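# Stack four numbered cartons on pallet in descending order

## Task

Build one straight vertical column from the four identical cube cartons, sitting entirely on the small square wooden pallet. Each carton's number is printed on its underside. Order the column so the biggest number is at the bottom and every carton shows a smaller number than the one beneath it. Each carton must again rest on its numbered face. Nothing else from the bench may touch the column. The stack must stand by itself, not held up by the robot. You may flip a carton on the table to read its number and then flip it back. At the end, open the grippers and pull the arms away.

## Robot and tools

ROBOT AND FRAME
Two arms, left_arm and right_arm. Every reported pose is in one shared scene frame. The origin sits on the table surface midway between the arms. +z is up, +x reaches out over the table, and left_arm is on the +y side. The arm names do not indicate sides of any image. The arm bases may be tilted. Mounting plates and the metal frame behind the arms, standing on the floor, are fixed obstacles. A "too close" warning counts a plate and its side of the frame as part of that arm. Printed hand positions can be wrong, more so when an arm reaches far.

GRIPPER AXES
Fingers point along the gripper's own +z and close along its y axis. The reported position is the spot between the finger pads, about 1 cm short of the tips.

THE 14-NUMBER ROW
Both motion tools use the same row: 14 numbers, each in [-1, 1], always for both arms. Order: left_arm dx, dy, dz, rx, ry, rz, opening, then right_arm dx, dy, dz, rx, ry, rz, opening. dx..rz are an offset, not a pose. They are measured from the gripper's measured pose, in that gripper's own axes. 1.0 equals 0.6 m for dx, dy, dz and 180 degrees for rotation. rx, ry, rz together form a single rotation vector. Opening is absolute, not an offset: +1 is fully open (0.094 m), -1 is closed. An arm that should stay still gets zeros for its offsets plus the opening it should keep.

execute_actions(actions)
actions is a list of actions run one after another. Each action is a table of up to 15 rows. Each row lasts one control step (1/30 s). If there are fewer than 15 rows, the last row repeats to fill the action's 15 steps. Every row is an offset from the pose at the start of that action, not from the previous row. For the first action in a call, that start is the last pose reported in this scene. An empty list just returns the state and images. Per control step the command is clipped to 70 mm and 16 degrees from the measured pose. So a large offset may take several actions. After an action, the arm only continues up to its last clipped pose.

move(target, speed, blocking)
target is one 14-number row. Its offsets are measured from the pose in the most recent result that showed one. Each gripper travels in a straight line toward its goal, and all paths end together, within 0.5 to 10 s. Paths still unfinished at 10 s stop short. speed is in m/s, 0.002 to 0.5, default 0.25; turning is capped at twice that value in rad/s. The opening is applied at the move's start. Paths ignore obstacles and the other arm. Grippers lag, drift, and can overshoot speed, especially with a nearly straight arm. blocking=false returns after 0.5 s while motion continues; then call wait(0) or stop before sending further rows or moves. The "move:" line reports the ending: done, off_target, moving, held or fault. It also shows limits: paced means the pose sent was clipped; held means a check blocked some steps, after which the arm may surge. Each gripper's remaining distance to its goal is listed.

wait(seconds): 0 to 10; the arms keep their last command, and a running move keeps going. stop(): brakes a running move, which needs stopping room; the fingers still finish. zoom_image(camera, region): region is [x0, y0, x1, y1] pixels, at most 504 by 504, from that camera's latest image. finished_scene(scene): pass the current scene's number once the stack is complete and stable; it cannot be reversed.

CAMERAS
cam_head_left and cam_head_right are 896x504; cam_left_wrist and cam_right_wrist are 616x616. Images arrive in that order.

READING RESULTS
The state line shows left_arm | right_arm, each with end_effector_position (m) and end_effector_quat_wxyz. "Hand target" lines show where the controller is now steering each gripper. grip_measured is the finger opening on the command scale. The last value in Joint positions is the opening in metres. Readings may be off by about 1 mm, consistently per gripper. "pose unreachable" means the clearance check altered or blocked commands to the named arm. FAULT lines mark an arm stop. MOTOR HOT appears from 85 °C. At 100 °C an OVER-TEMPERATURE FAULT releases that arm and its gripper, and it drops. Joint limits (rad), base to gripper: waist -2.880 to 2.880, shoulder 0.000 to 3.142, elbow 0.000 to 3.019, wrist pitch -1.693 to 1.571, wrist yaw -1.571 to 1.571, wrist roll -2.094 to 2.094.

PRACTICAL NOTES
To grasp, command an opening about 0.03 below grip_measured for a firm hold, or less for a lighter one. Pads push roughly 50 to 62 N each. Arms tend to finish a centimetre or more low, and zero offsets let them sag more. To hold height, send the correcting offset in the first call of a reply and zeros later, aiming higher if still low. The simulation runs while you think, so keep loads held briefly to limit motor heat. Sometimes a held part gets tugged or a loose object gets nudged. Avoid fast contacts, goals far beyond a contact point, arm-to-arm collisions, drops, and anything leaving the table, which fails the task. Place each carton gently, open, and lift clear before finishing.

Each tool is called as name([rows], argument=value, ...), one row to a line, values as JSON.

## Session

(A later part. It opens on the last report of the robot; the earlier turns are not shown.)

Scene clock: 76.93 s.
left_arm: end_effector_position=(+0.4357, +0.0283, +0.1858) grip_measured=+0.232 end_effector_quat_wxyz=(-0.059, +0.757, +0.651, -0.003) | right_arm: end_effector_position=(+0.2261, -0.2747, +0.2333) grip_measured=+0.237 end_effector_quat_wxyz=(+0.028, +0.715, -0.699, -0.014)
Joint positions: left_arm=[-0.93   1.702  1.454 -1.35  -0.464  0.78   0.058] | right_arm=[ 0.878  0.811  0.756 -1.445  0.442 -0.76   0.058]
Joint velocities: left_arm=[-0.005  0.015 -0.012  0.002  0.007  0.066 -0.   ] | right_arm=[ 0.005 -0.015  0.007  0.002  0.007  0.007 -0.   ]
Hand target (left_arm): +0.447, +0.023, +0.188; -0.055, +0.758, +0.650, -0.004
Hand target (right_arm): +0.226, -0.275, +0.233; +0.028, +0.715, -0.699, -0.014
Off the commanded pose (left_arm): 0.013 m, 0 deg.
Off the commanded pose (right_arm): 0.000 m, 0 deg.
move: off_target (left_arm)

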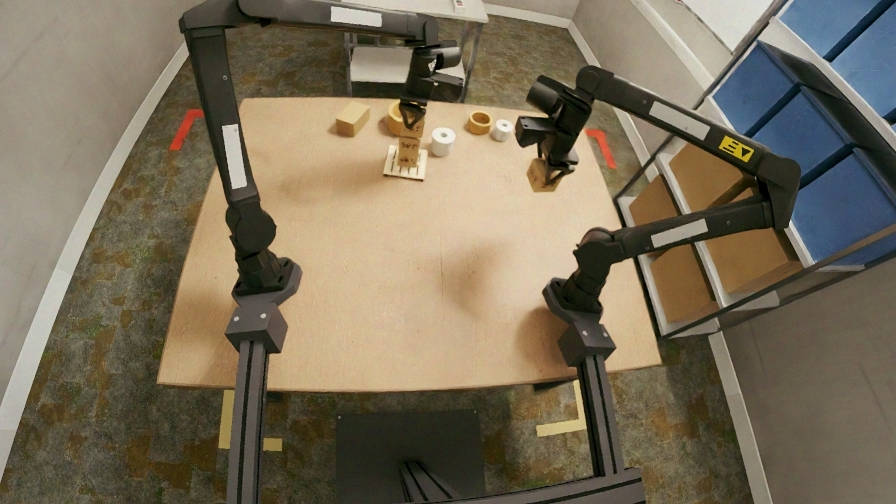

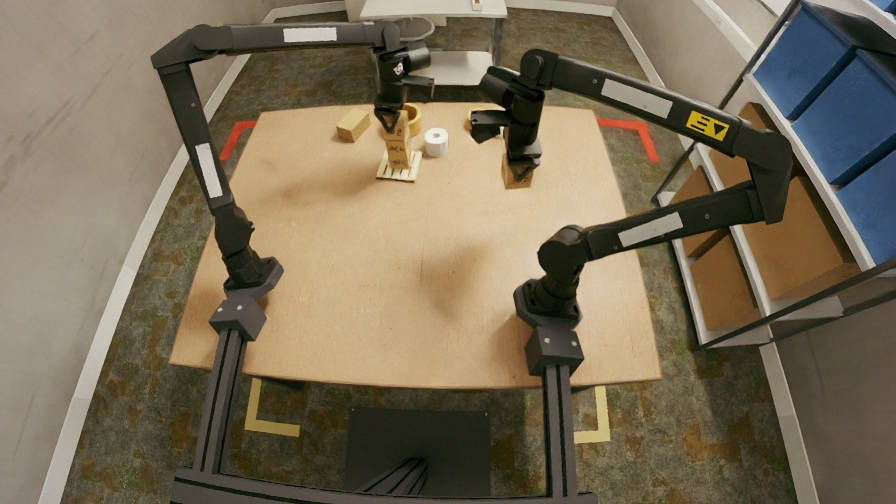

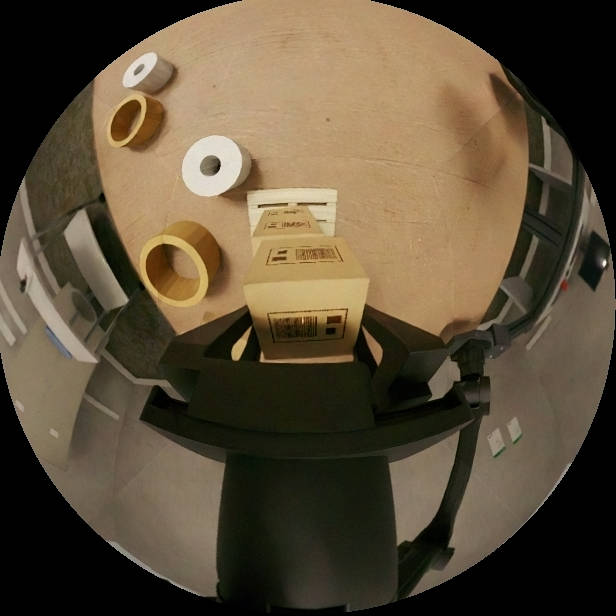

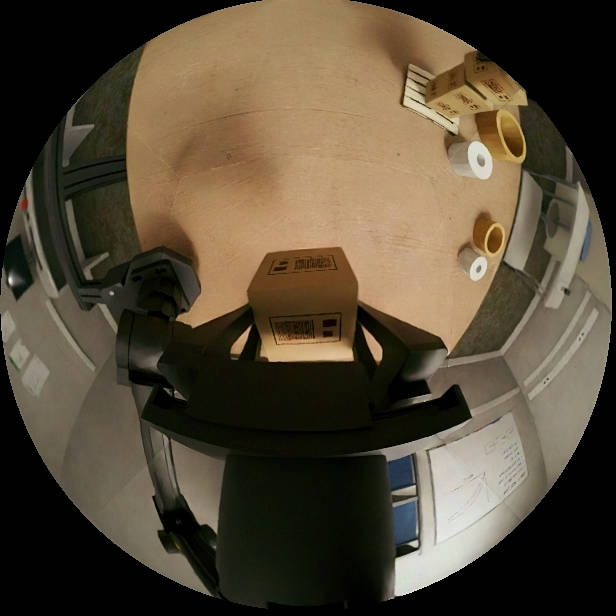

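move(target=[0,0.035,0,-0.02,-0.018,0,0.17,0,0,0,0,0,0,0.16], speed=0.04)

zoom_image(camera="cam_head_left", region=[350,70,470,190])

Scene clock: 78.50 s.
left_arm: end_effector_position=(+0.4471, +0.0217, +0.1743) grip_measured=+0.232 end_effector_quat_wxyz=(-0.032, +0.760, +0.649, -0.005) | right_arm: end_effector_position=(+0.2261, -0.2747, +0.2333) grip_measured=+0.237 end_effector_quat_wxyz=(+0.028, +0.715, -0.699, -0.014)
Joint positions: left_arm=[-0.912  1.703  1.437 -1.261 -0.464  0.836  0.058] | right_arm=[ 0.878  0.811  0.756 -1.445  0.442 -0.76   0.058]
Joint velocities: left_arm=[-0.015 -0.005  0.012 -0.017  0.095 -0.051 -0.001] | right_arm=[ 0.015 -0.005  0.032  0.007  0.081  0.037 -0.   ]
Hand target (left_arm): +0.456, +0.025, +0.184; -0.017, +0.757, +0.653, -0.004
Hand target (right_arm): +0.226, -0.275, +0.233; +0.028, +0.715, -0.699, -0.014
Off the commanded pose (left_arm): 0.014 m, 2 deg.
Off the commanded pose (right_arm): 0.000 m, 0 deg.
move: off_target (left_arm)

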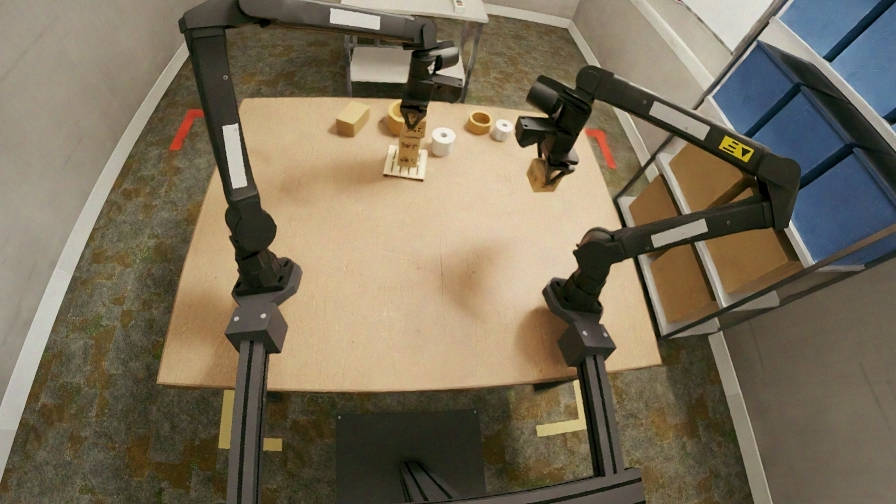

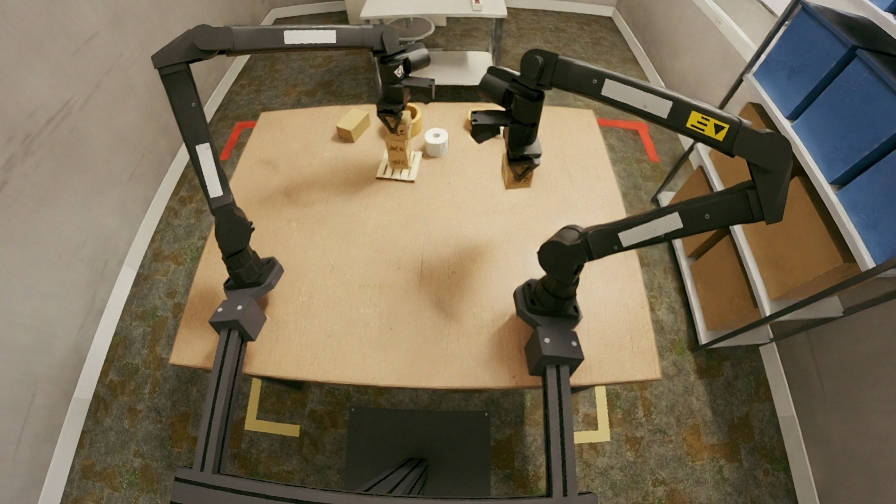

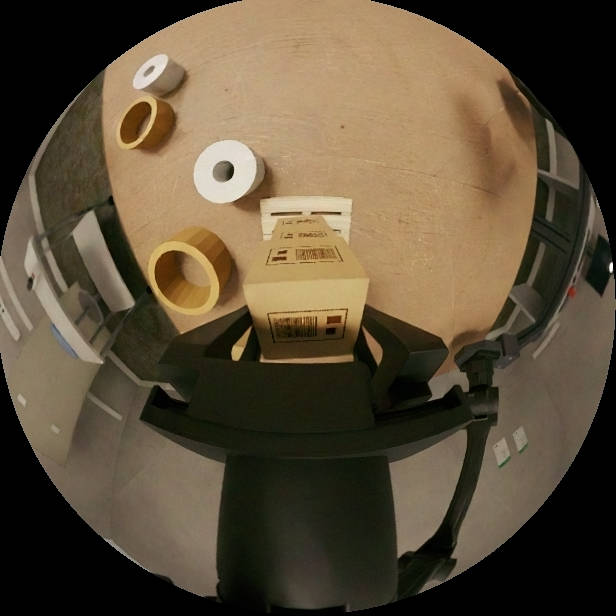

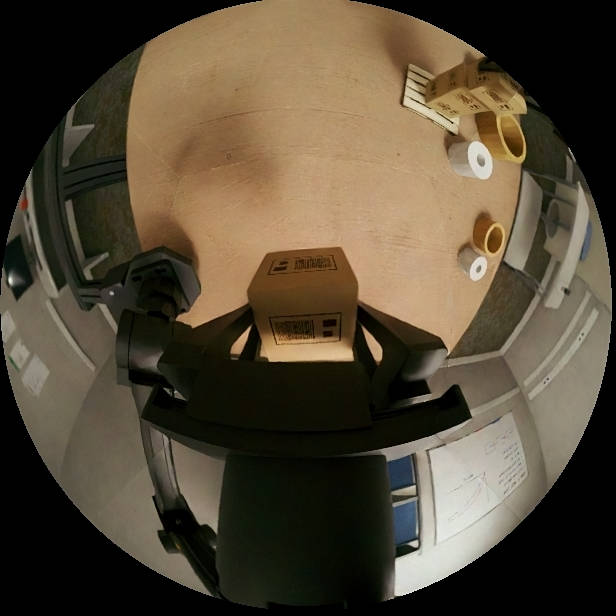

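Region (350, 70, 470, 190) of cam_head_left's 896x504 image, scaled by 4.200, with more detail than that image has.

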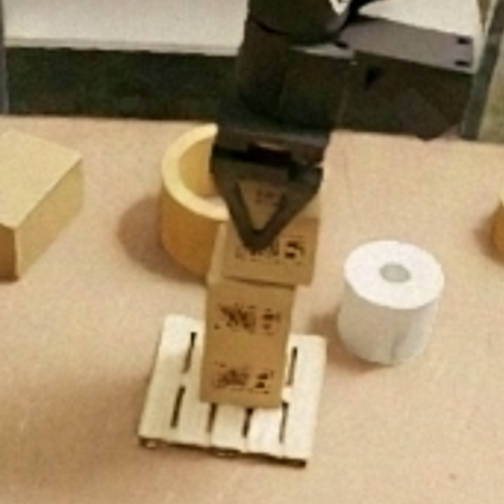

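move(target=[0.024,0.008,-0.015,0,0,0,0.17,0,0,0,0,0,0,0.16], speed=0.03)

zoom_image(camera="cam_head_left", region=[350,70,470,190])

Scene clock: 79.70 s.
left_arm: end_effector_position=(+0.4473, +0.0277, +0.1712) grip_measured=+0.232 end_effector_quat_wxyz=(-0.040, +0.761, +0.647, -0.005) | right_arm: end_effector_position=(+0.2261, -0.2747, +0.2333) grip_measured=+0.237 end_effector_quat_wxyz=(+0.028, +0.715, -0.699, -0.014)
Joint positions: left_arm=[-0.902  1.703  1.434 -1.272 -0.464  0.842  0.058] | right_arm=[ 0.878  0.811  0.756 -1.445  0.442 -0.76   0.058]
Joint velocities: left_arm=[-0.005 -0.005  0.007 -0.012  0.037 -0.007 -0.   ] | right_arm=[-0.005  0.005 -0.012 -0.017 -0.022 -0.007  0.   ]
Hand target (left_arm): +0.454, +0.035, +0.183; -0.032, +0.760, +0.649, -0.005
Hand target (right_arm): +0.226, -0.275, +0.233; +0.028, +0.715, -0.699, -0.014
Off the commanded pose (left_arm): 0.016 m, 1 deg.
Off the commanded pose (right_arm): 0.000 m, 0 deg.
move: off_target (left_arm)

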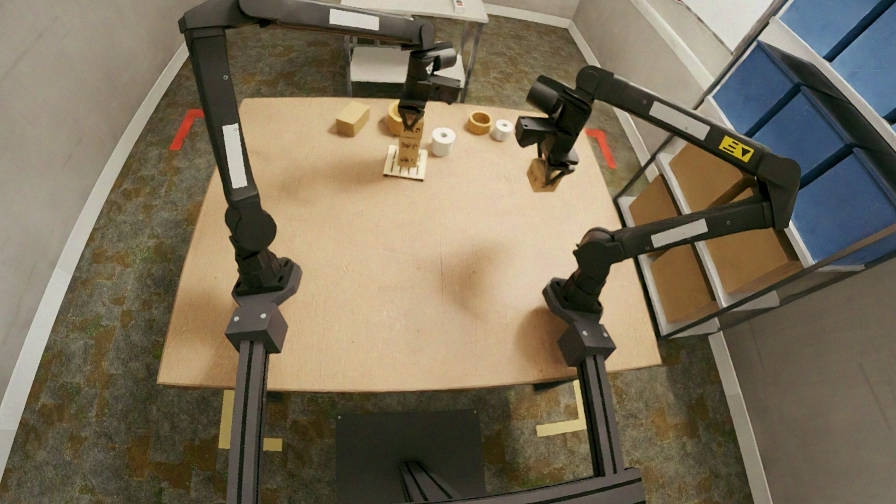

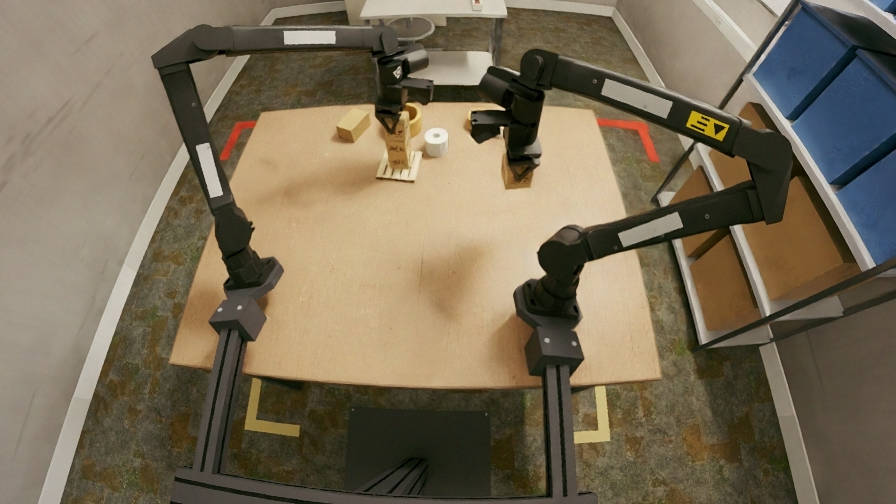

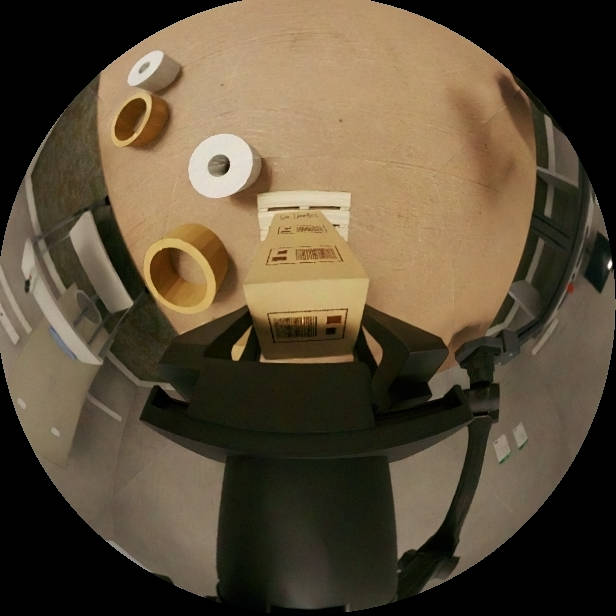

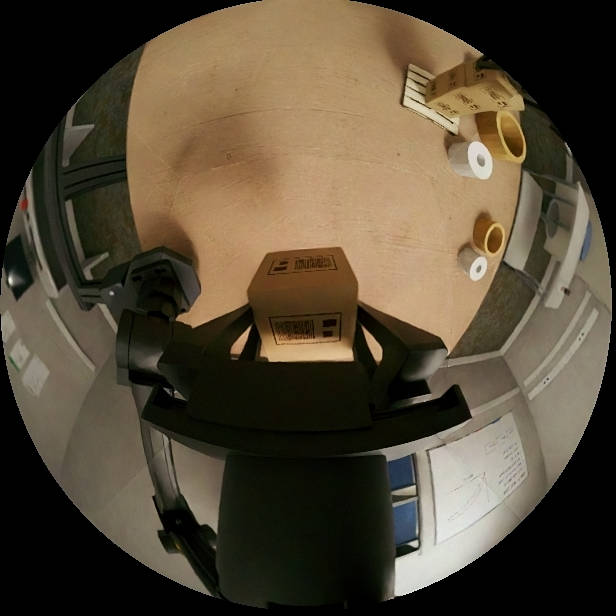

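Region (350, 70, 470, 190) of cam_head_left's 896x504 image, scaled by 4.200, with more detail than that image has.

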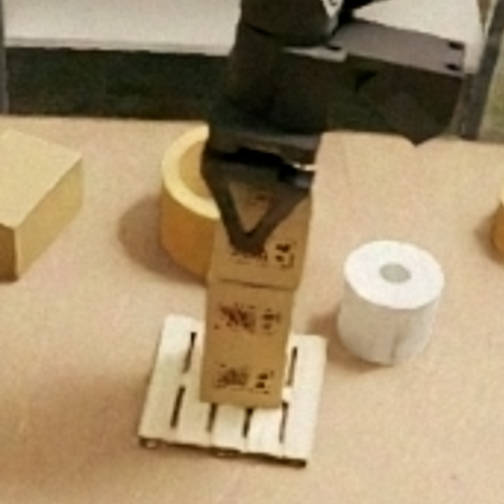

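Aligned and practically seated.

move(target=[0,0,0.003,0,0,0,0.17,0,0,0,0,0,0,0.16], speed=0.02)

move(target=[0,0,0,0,0,0,1,0,0,0,0,0,0,0.16])

move(target=[0,0,-0.14,0,0,0,1,0,0,-0.08,0.01,-0.01,0,0.16], speed=0.15)

move(target=[0.45,-0.3,0,0,0,0,1,-0.15,-0.1,-0.03,0,0,0.04,0.16])

move(target=[0,0,0,0,0,0,1,-0.3,-0.2,-0.05,0,0,0,0.16], speed=0.2)

Scene clock: 80.67 s.
left_arm: end_effector_position=(+0.4457, +0.0286, +0.1698) grip_measured=+0.232 end_effector_quat_wxyz=(-0.043, +0.762, +0.647, -0.005) | right_arm: end_effector_position=(+0.2261, -0.2747, +0.2333) grip_measured=+0.237 end_effector_quat_wxyz=(+0.028, +0.715, -0.699, -0.014)
Joint positions: left_arm=[-0.902  1.703  1.429 -1.272 -0.464  0.842  0.058] | right_arm=[ 0.878  0.811  0.756 -1.445  0.442 -0.76   0.058]
Joint velocities: left_arm=[-0.005 -0.005 -0.022 -0.002  0.007  0.007 -0.001] | right_arm=[ 0.005  0.005 -0.002 -0.022  0.051  0.037  0.001]
Hand target (left_arm): +0.447, +0.028, +0.169; -0.040, +0.761, +0.648, -0.005
Hand target (right_arm): +0.226, -0.275, +0.233; +0.028, +0.715, -0.699, -0.014
Off the commanded pose (left_arm): 0.002 m, 0 deg.
Off the commanded pose (right_arm): 0.000 m, 0 deg.
move: done

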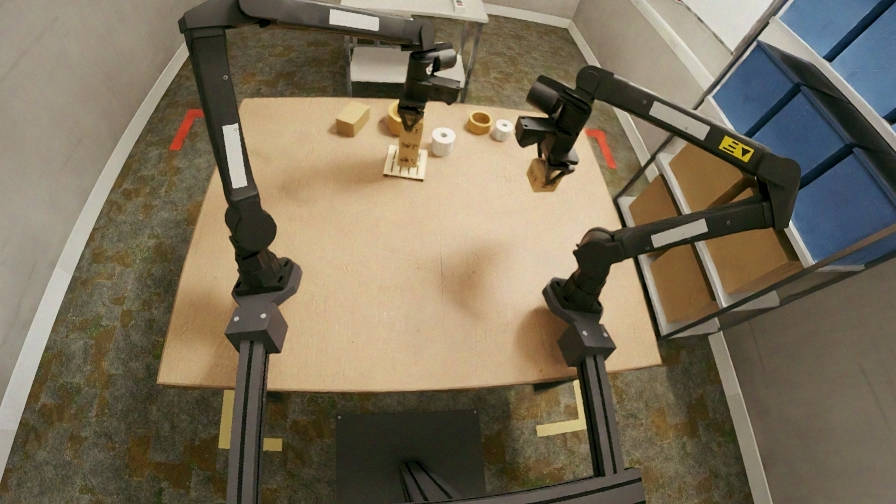

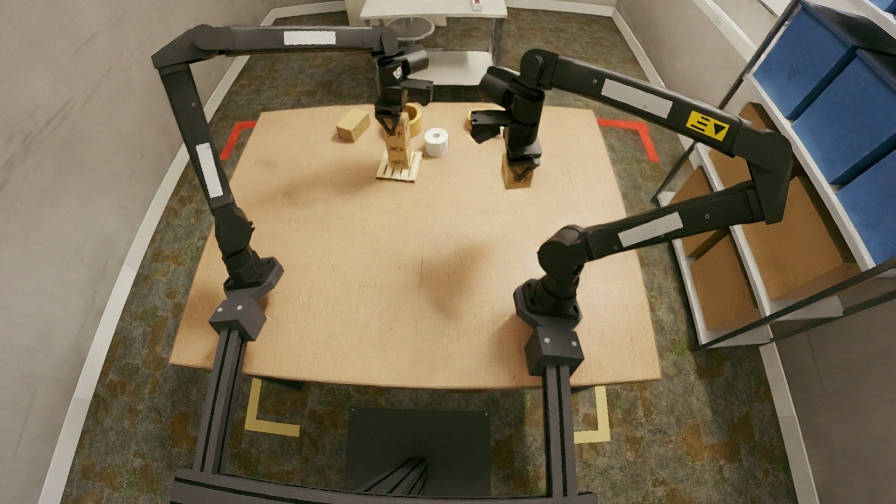

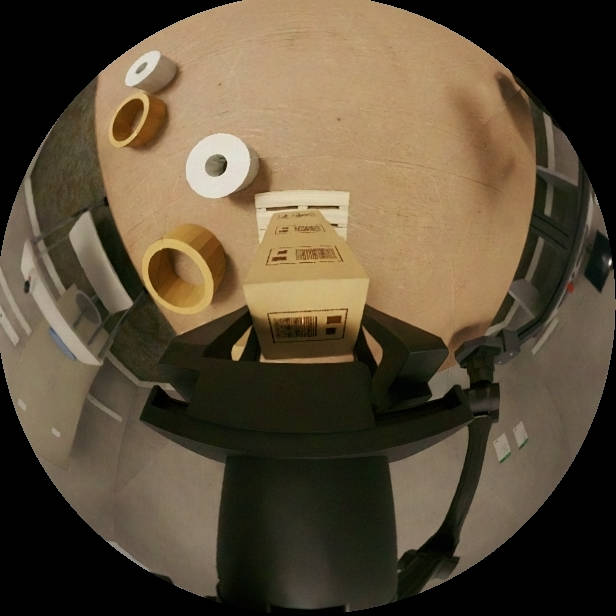

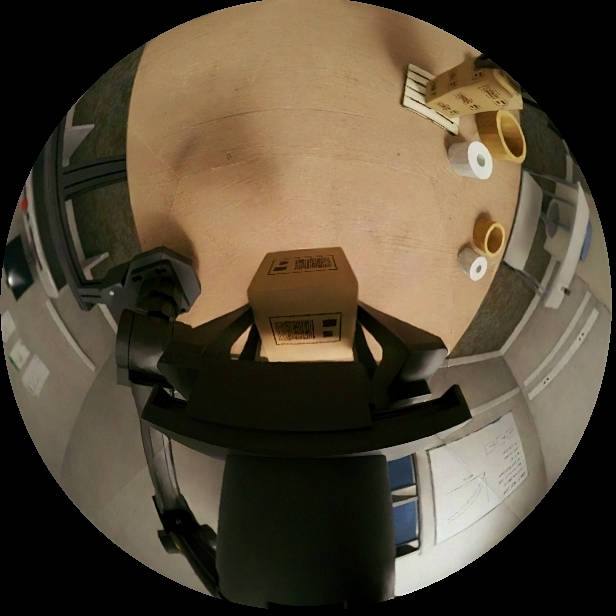

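Scene clock: 81.17 s.
left_arm: end_effector_position=(+0.4457, +0.0286, +0.1698) grip_measured=+1.000 end_effector_quat_wxyz=(-0.043, +0.762, +0.647, -0.005) | right_arm: end_effector_position=(+0.2261, -0.2747, +0.2333) grip_measured=+0.237 end_effector_quat_wxyz=(+0.028, +0.715, -0.699, -0.014)
Joint positions: left_arm=[-0.902  1.703  1.429 -1.272 -0.464  0.842  0.094] | right_arm=[ 0.878  0.811  0.756 -1.445  0.442 -0.76   0.058]
Joint velocities: left_arm=[-0.005 -0.015 -0.012  0.012  0.081 -0.007  0.   ] | right_arm=[-0.005 -0.005 -0.002 -0.017 -0.007 -0.066  0.   ]
Hand target (left_arm): +0.446, +0.029, +0.170; -0.043, +0.762, +0.647, -0.005
Hand target (right_arm): +0.226, -0.275, +0.233; +0.028, +0.715, -0.699, -0.014
Off the commanded pose (left_arm): 0.000 m, 0 deg.
Off the commanded pose (right_arm): 0.000 m, 0 deg.
move: done

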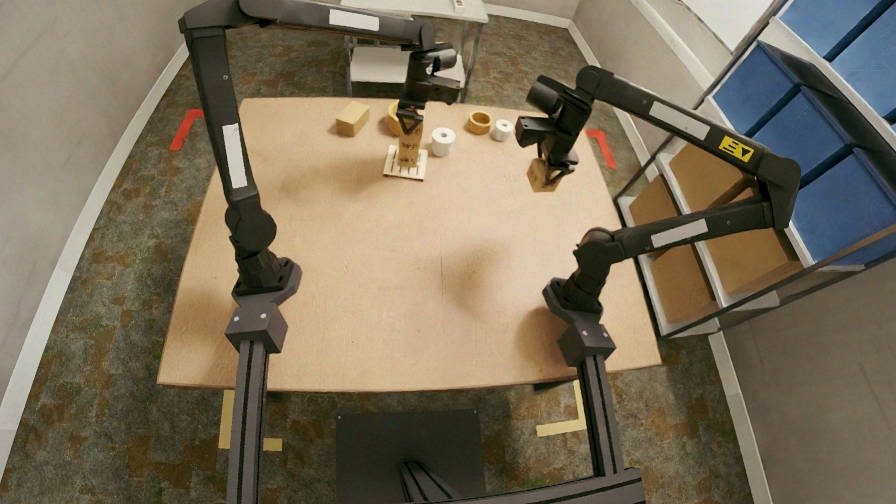

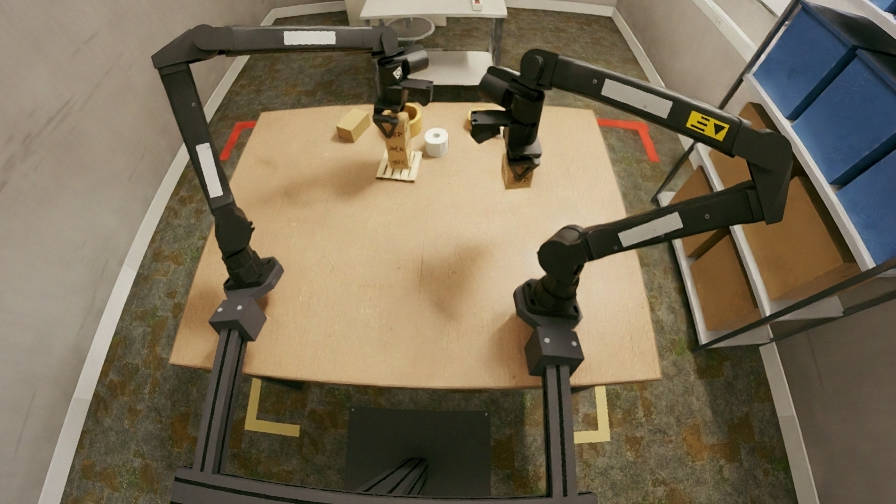

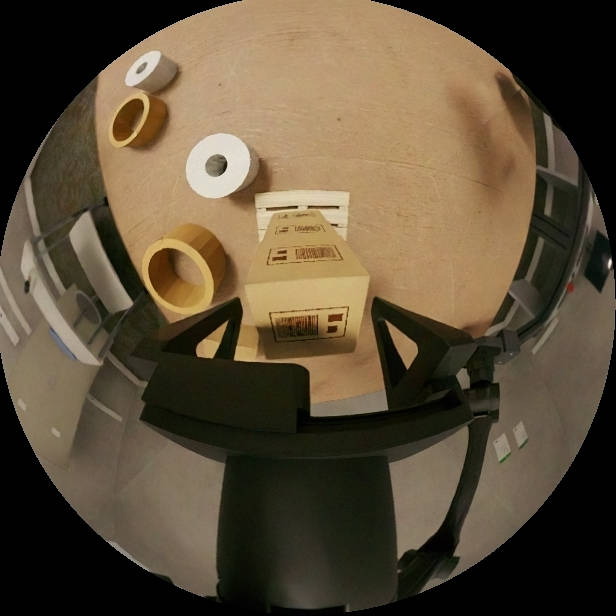

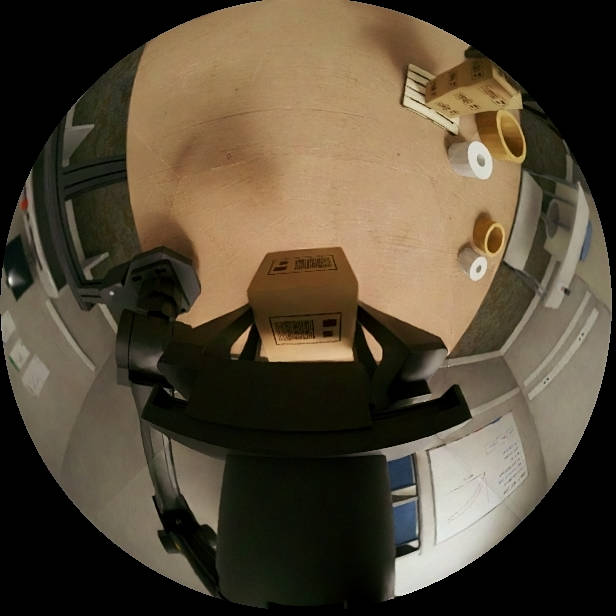

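Scene clock: 82.17 s.
left_arm: end_effector_position=(+0.4410, +0.0271, +0.2358) grip_measured=+1.000 end_effector_quat_wxyz=(-0.060, +0.769, +0.636, -0.004) | right_arm: end_effector_position=(+0.2155, -0.2776, +0.2612) grip_measured=+0.237 end_effector_quat_wxyz=(+0.033, +0.726, -0.687, -0.011)
Joint positions: left_arm=[-0.97   1.684  1.554 -1.49  -0.464  0.774  0.094] | right_arm=[ 0.978  0.793  0.802 -1.569  0.452 -0.676  0.058]
Joint velocities: left_arm=[-0.015 -0.005  0.002  0.002 -0.095  0.007  0.   ] | right_arm=[-0.024 -0.005 -0.007 -0.007 -0.066 -0.007 -0.001]
Hand target (left_arm): +0.450, +0.024, +0.254; -0.042, +0.762, +0.646, -0.004
Hand target (right_arm): +0.228, -0.274, +0.281; +0.007, +0.715, -0.699, -0.013
Off the commanded pose (left_arm): 0.021 m, 3 deg.
Off the commanded pose (right_arm): 0.024 m, 4 deg.
move: off_target (left_arm, right_arm)

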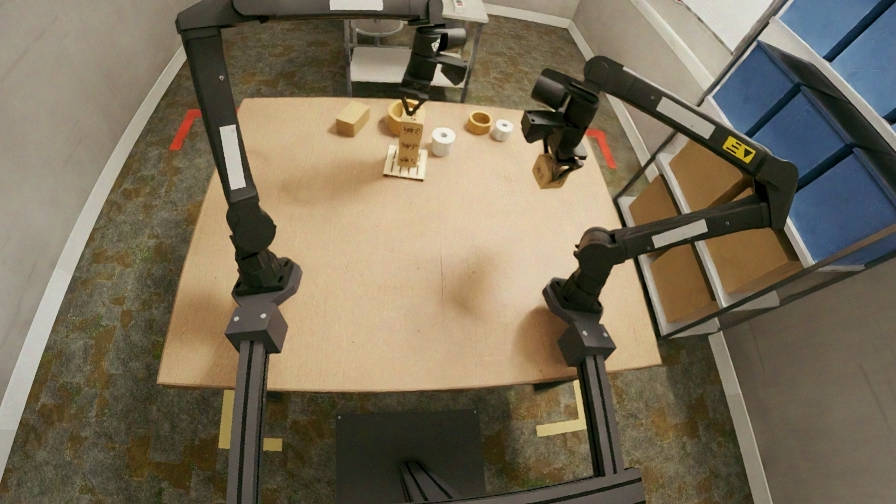

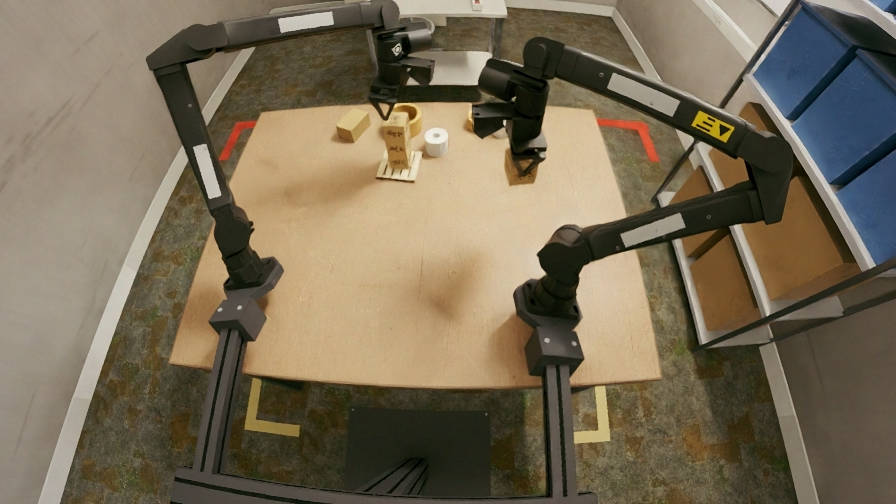

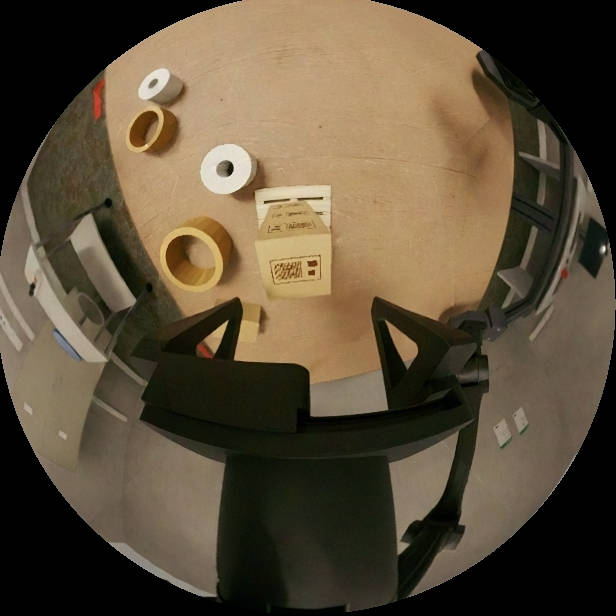

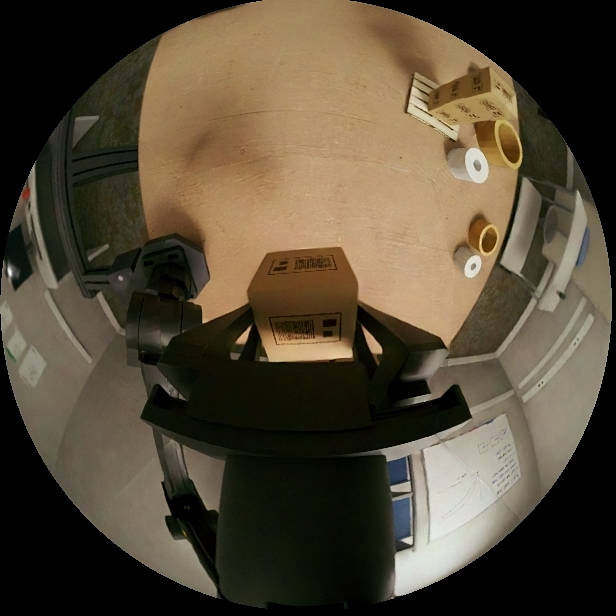

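Scene clock: 84.03 s.
left_arm: end_effector_position=(+0.3164, +0.3243, +0.2718) grip_measured=+1.000 end_effector_quat_wxyz=(-0.055, +0.764, +0.642, -0.002) | right_arm: end_effector_position=(+0.2580, -0.1993, +0.2594) grip_measured=+0.237 end_effector_quat_wxyz=(+0.056, +0.689, -0.723, -0.003)
Joint positions: left_arm=[-0.695  0.805  0.91  -1.575 -0.459  1.071  0.094] | right_arm=[ 1.02   1.097  0.97  -1.505  0.452 -0.505  0.058]
Joint velocities: left_arm=[ 0.005  0.005  0.002 -0.012  0.095  0.022  0.   ] | right_arm=[-0.024 -0.015 -0.007  0.002 -0.007 -0.007 -0.001]
Hand target (left_arm): +0.316, +0.325, +0.271; -0.061, +0.769, +0.636, -0.005
Hand target (right_arm): +0.271, -0.186, +0.274; +0.034, +0.681, -0.731, -0.008
Off the commanded pose (left_arm): 0.001 m, 1 deg.
Off the commanded pose (right_arm): 0.024 m, 3 deg.
move: off_target (right_arm)

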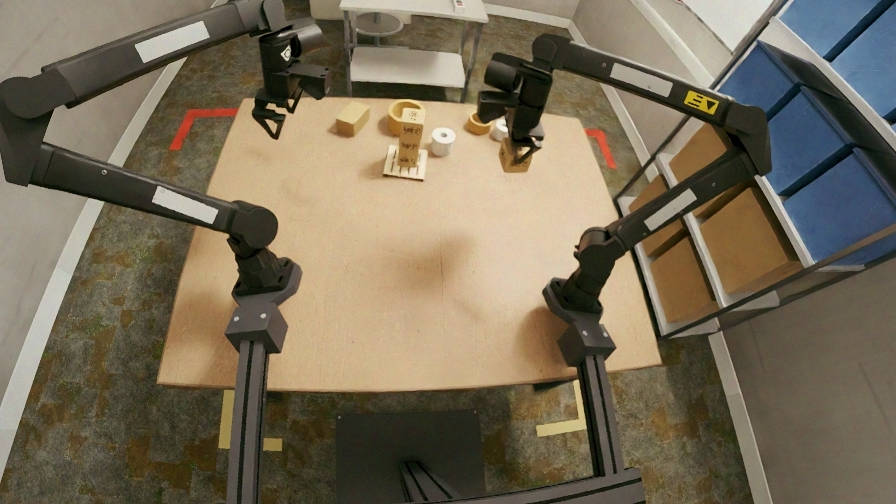

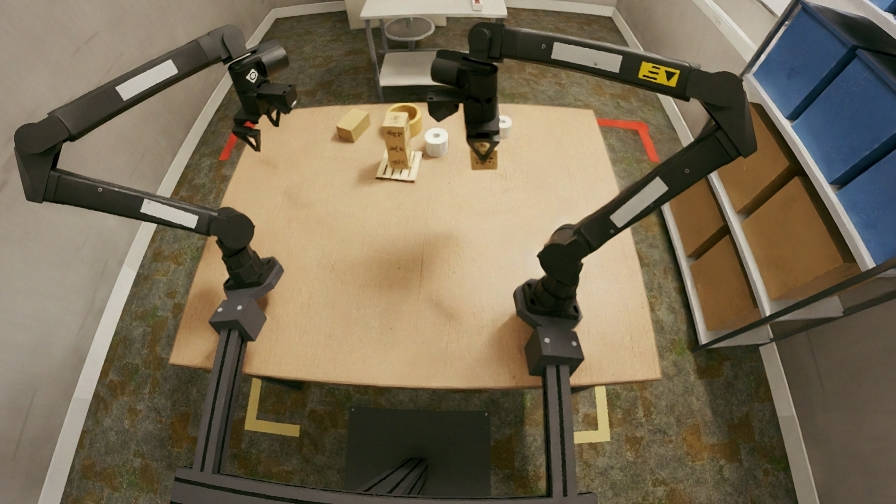

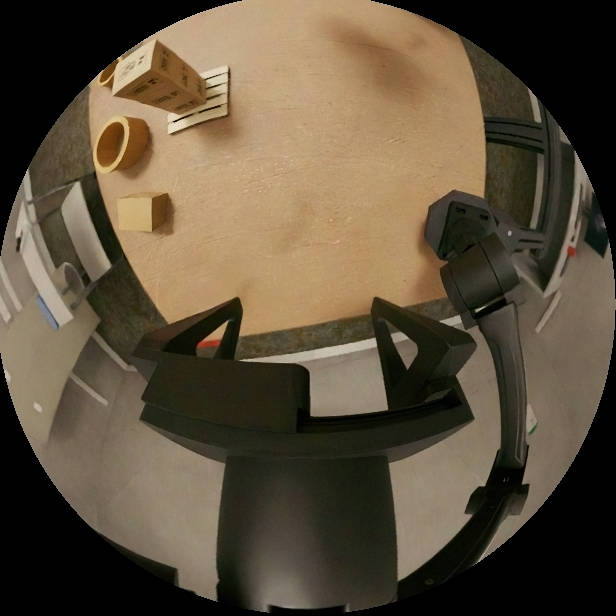

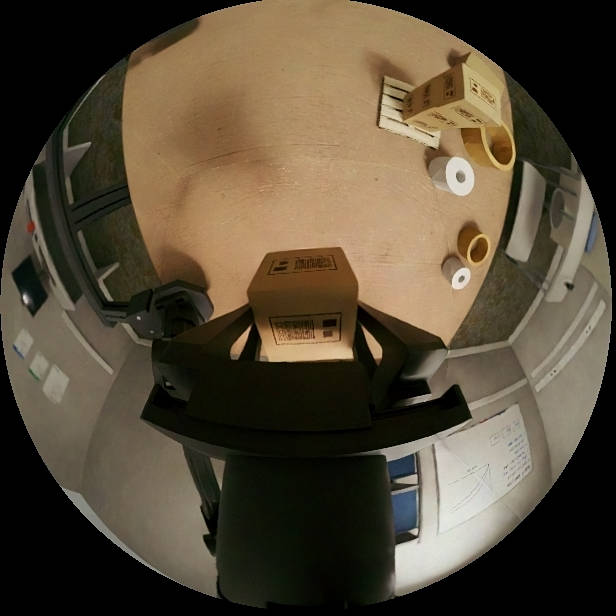

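Scene clock: 85.60 s.
left_arm: end_effector_position=(+0.3164, +0.3243, +0.2718) grip_measured=+1.000 end_effector_quat_wxyz=(-0.055, +0.764, +0.642, -0.002) | right_arm: end_effector_position=(+0.3752, -0.0321, +0.2611) grip_measured=+0.237 end_effector_quat_wxyz=(+0.066, +0.692, -0.719, -0.001)
Joint positions: left_arm=[-0.695  0.805  0.91  -1.575 -0.459  1.071  0.094] | right_arm=[ 1.02   1.644  1.541 -1.551  0.452 -0.505  0.058]
Joint velocities: left_arm=[-0.005 -0.005  0.002  0.002 -0.066 -0.051  0.   ] | right_arm=[ 0.005 -0.005  0.012 -0.007  0.007  0.022  0.   ]
Hand target (left_arm): +0.316, +0.324, +0.272; -0.055, +0.764, +0.642, -0.002
Hand target (right_arm): +0.389, -0.026, +0.269; +0.056, +0.689, -0.723, -0.003
Off the commanded pose (left_arm): 0.000 m, 0 deg.
Off the commanded pose (right_arm): 0.016 m, 1 deg.
move: off_target (right_arm)

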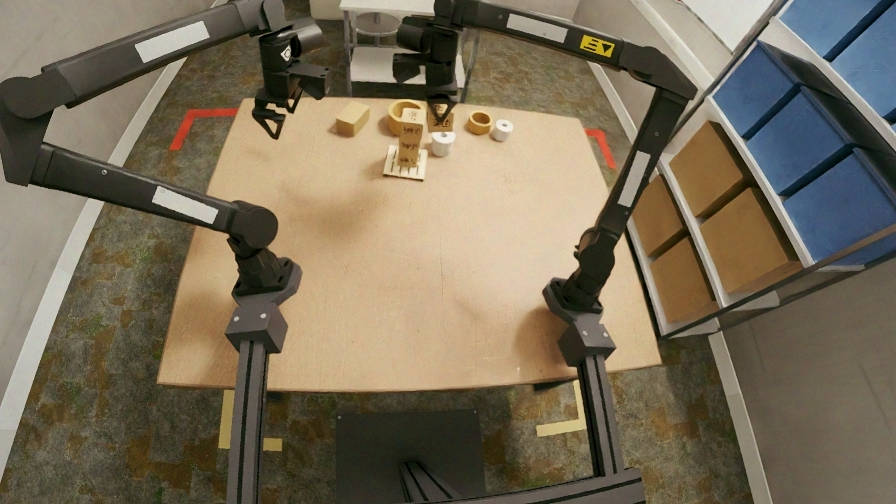

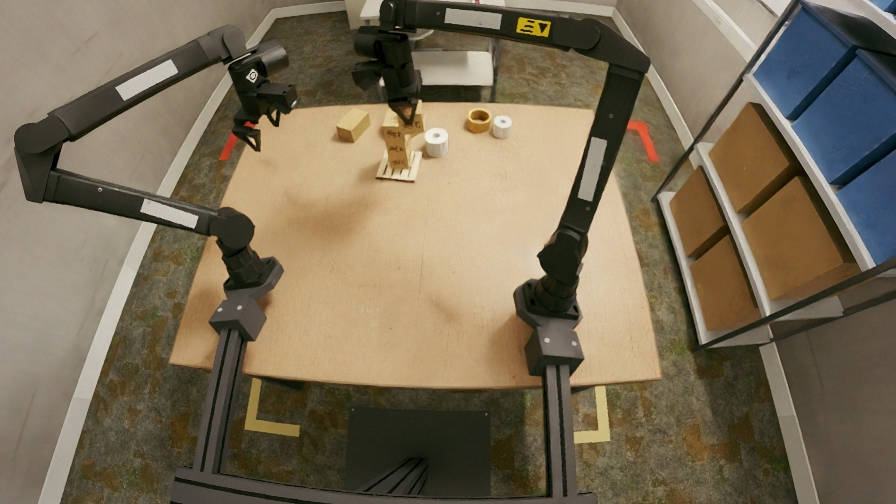

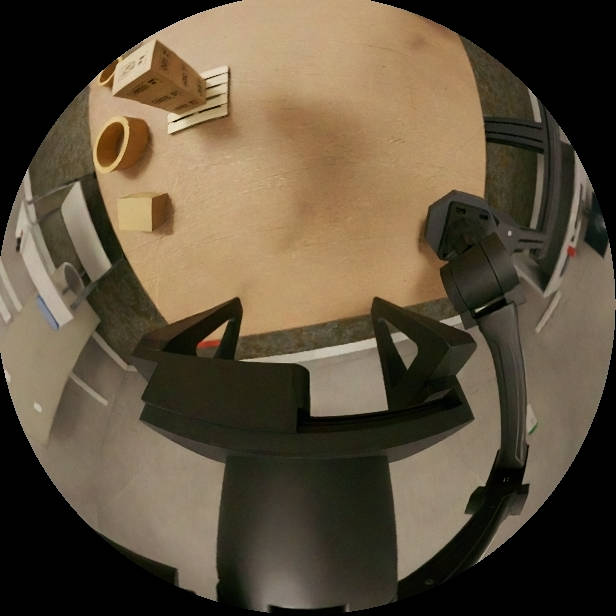

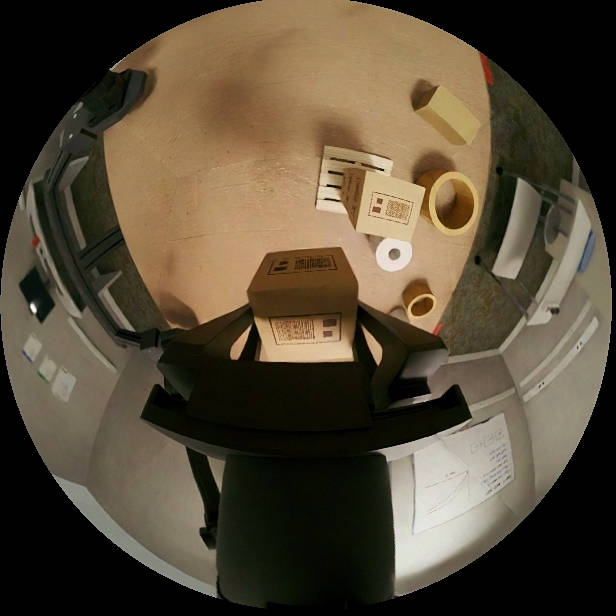

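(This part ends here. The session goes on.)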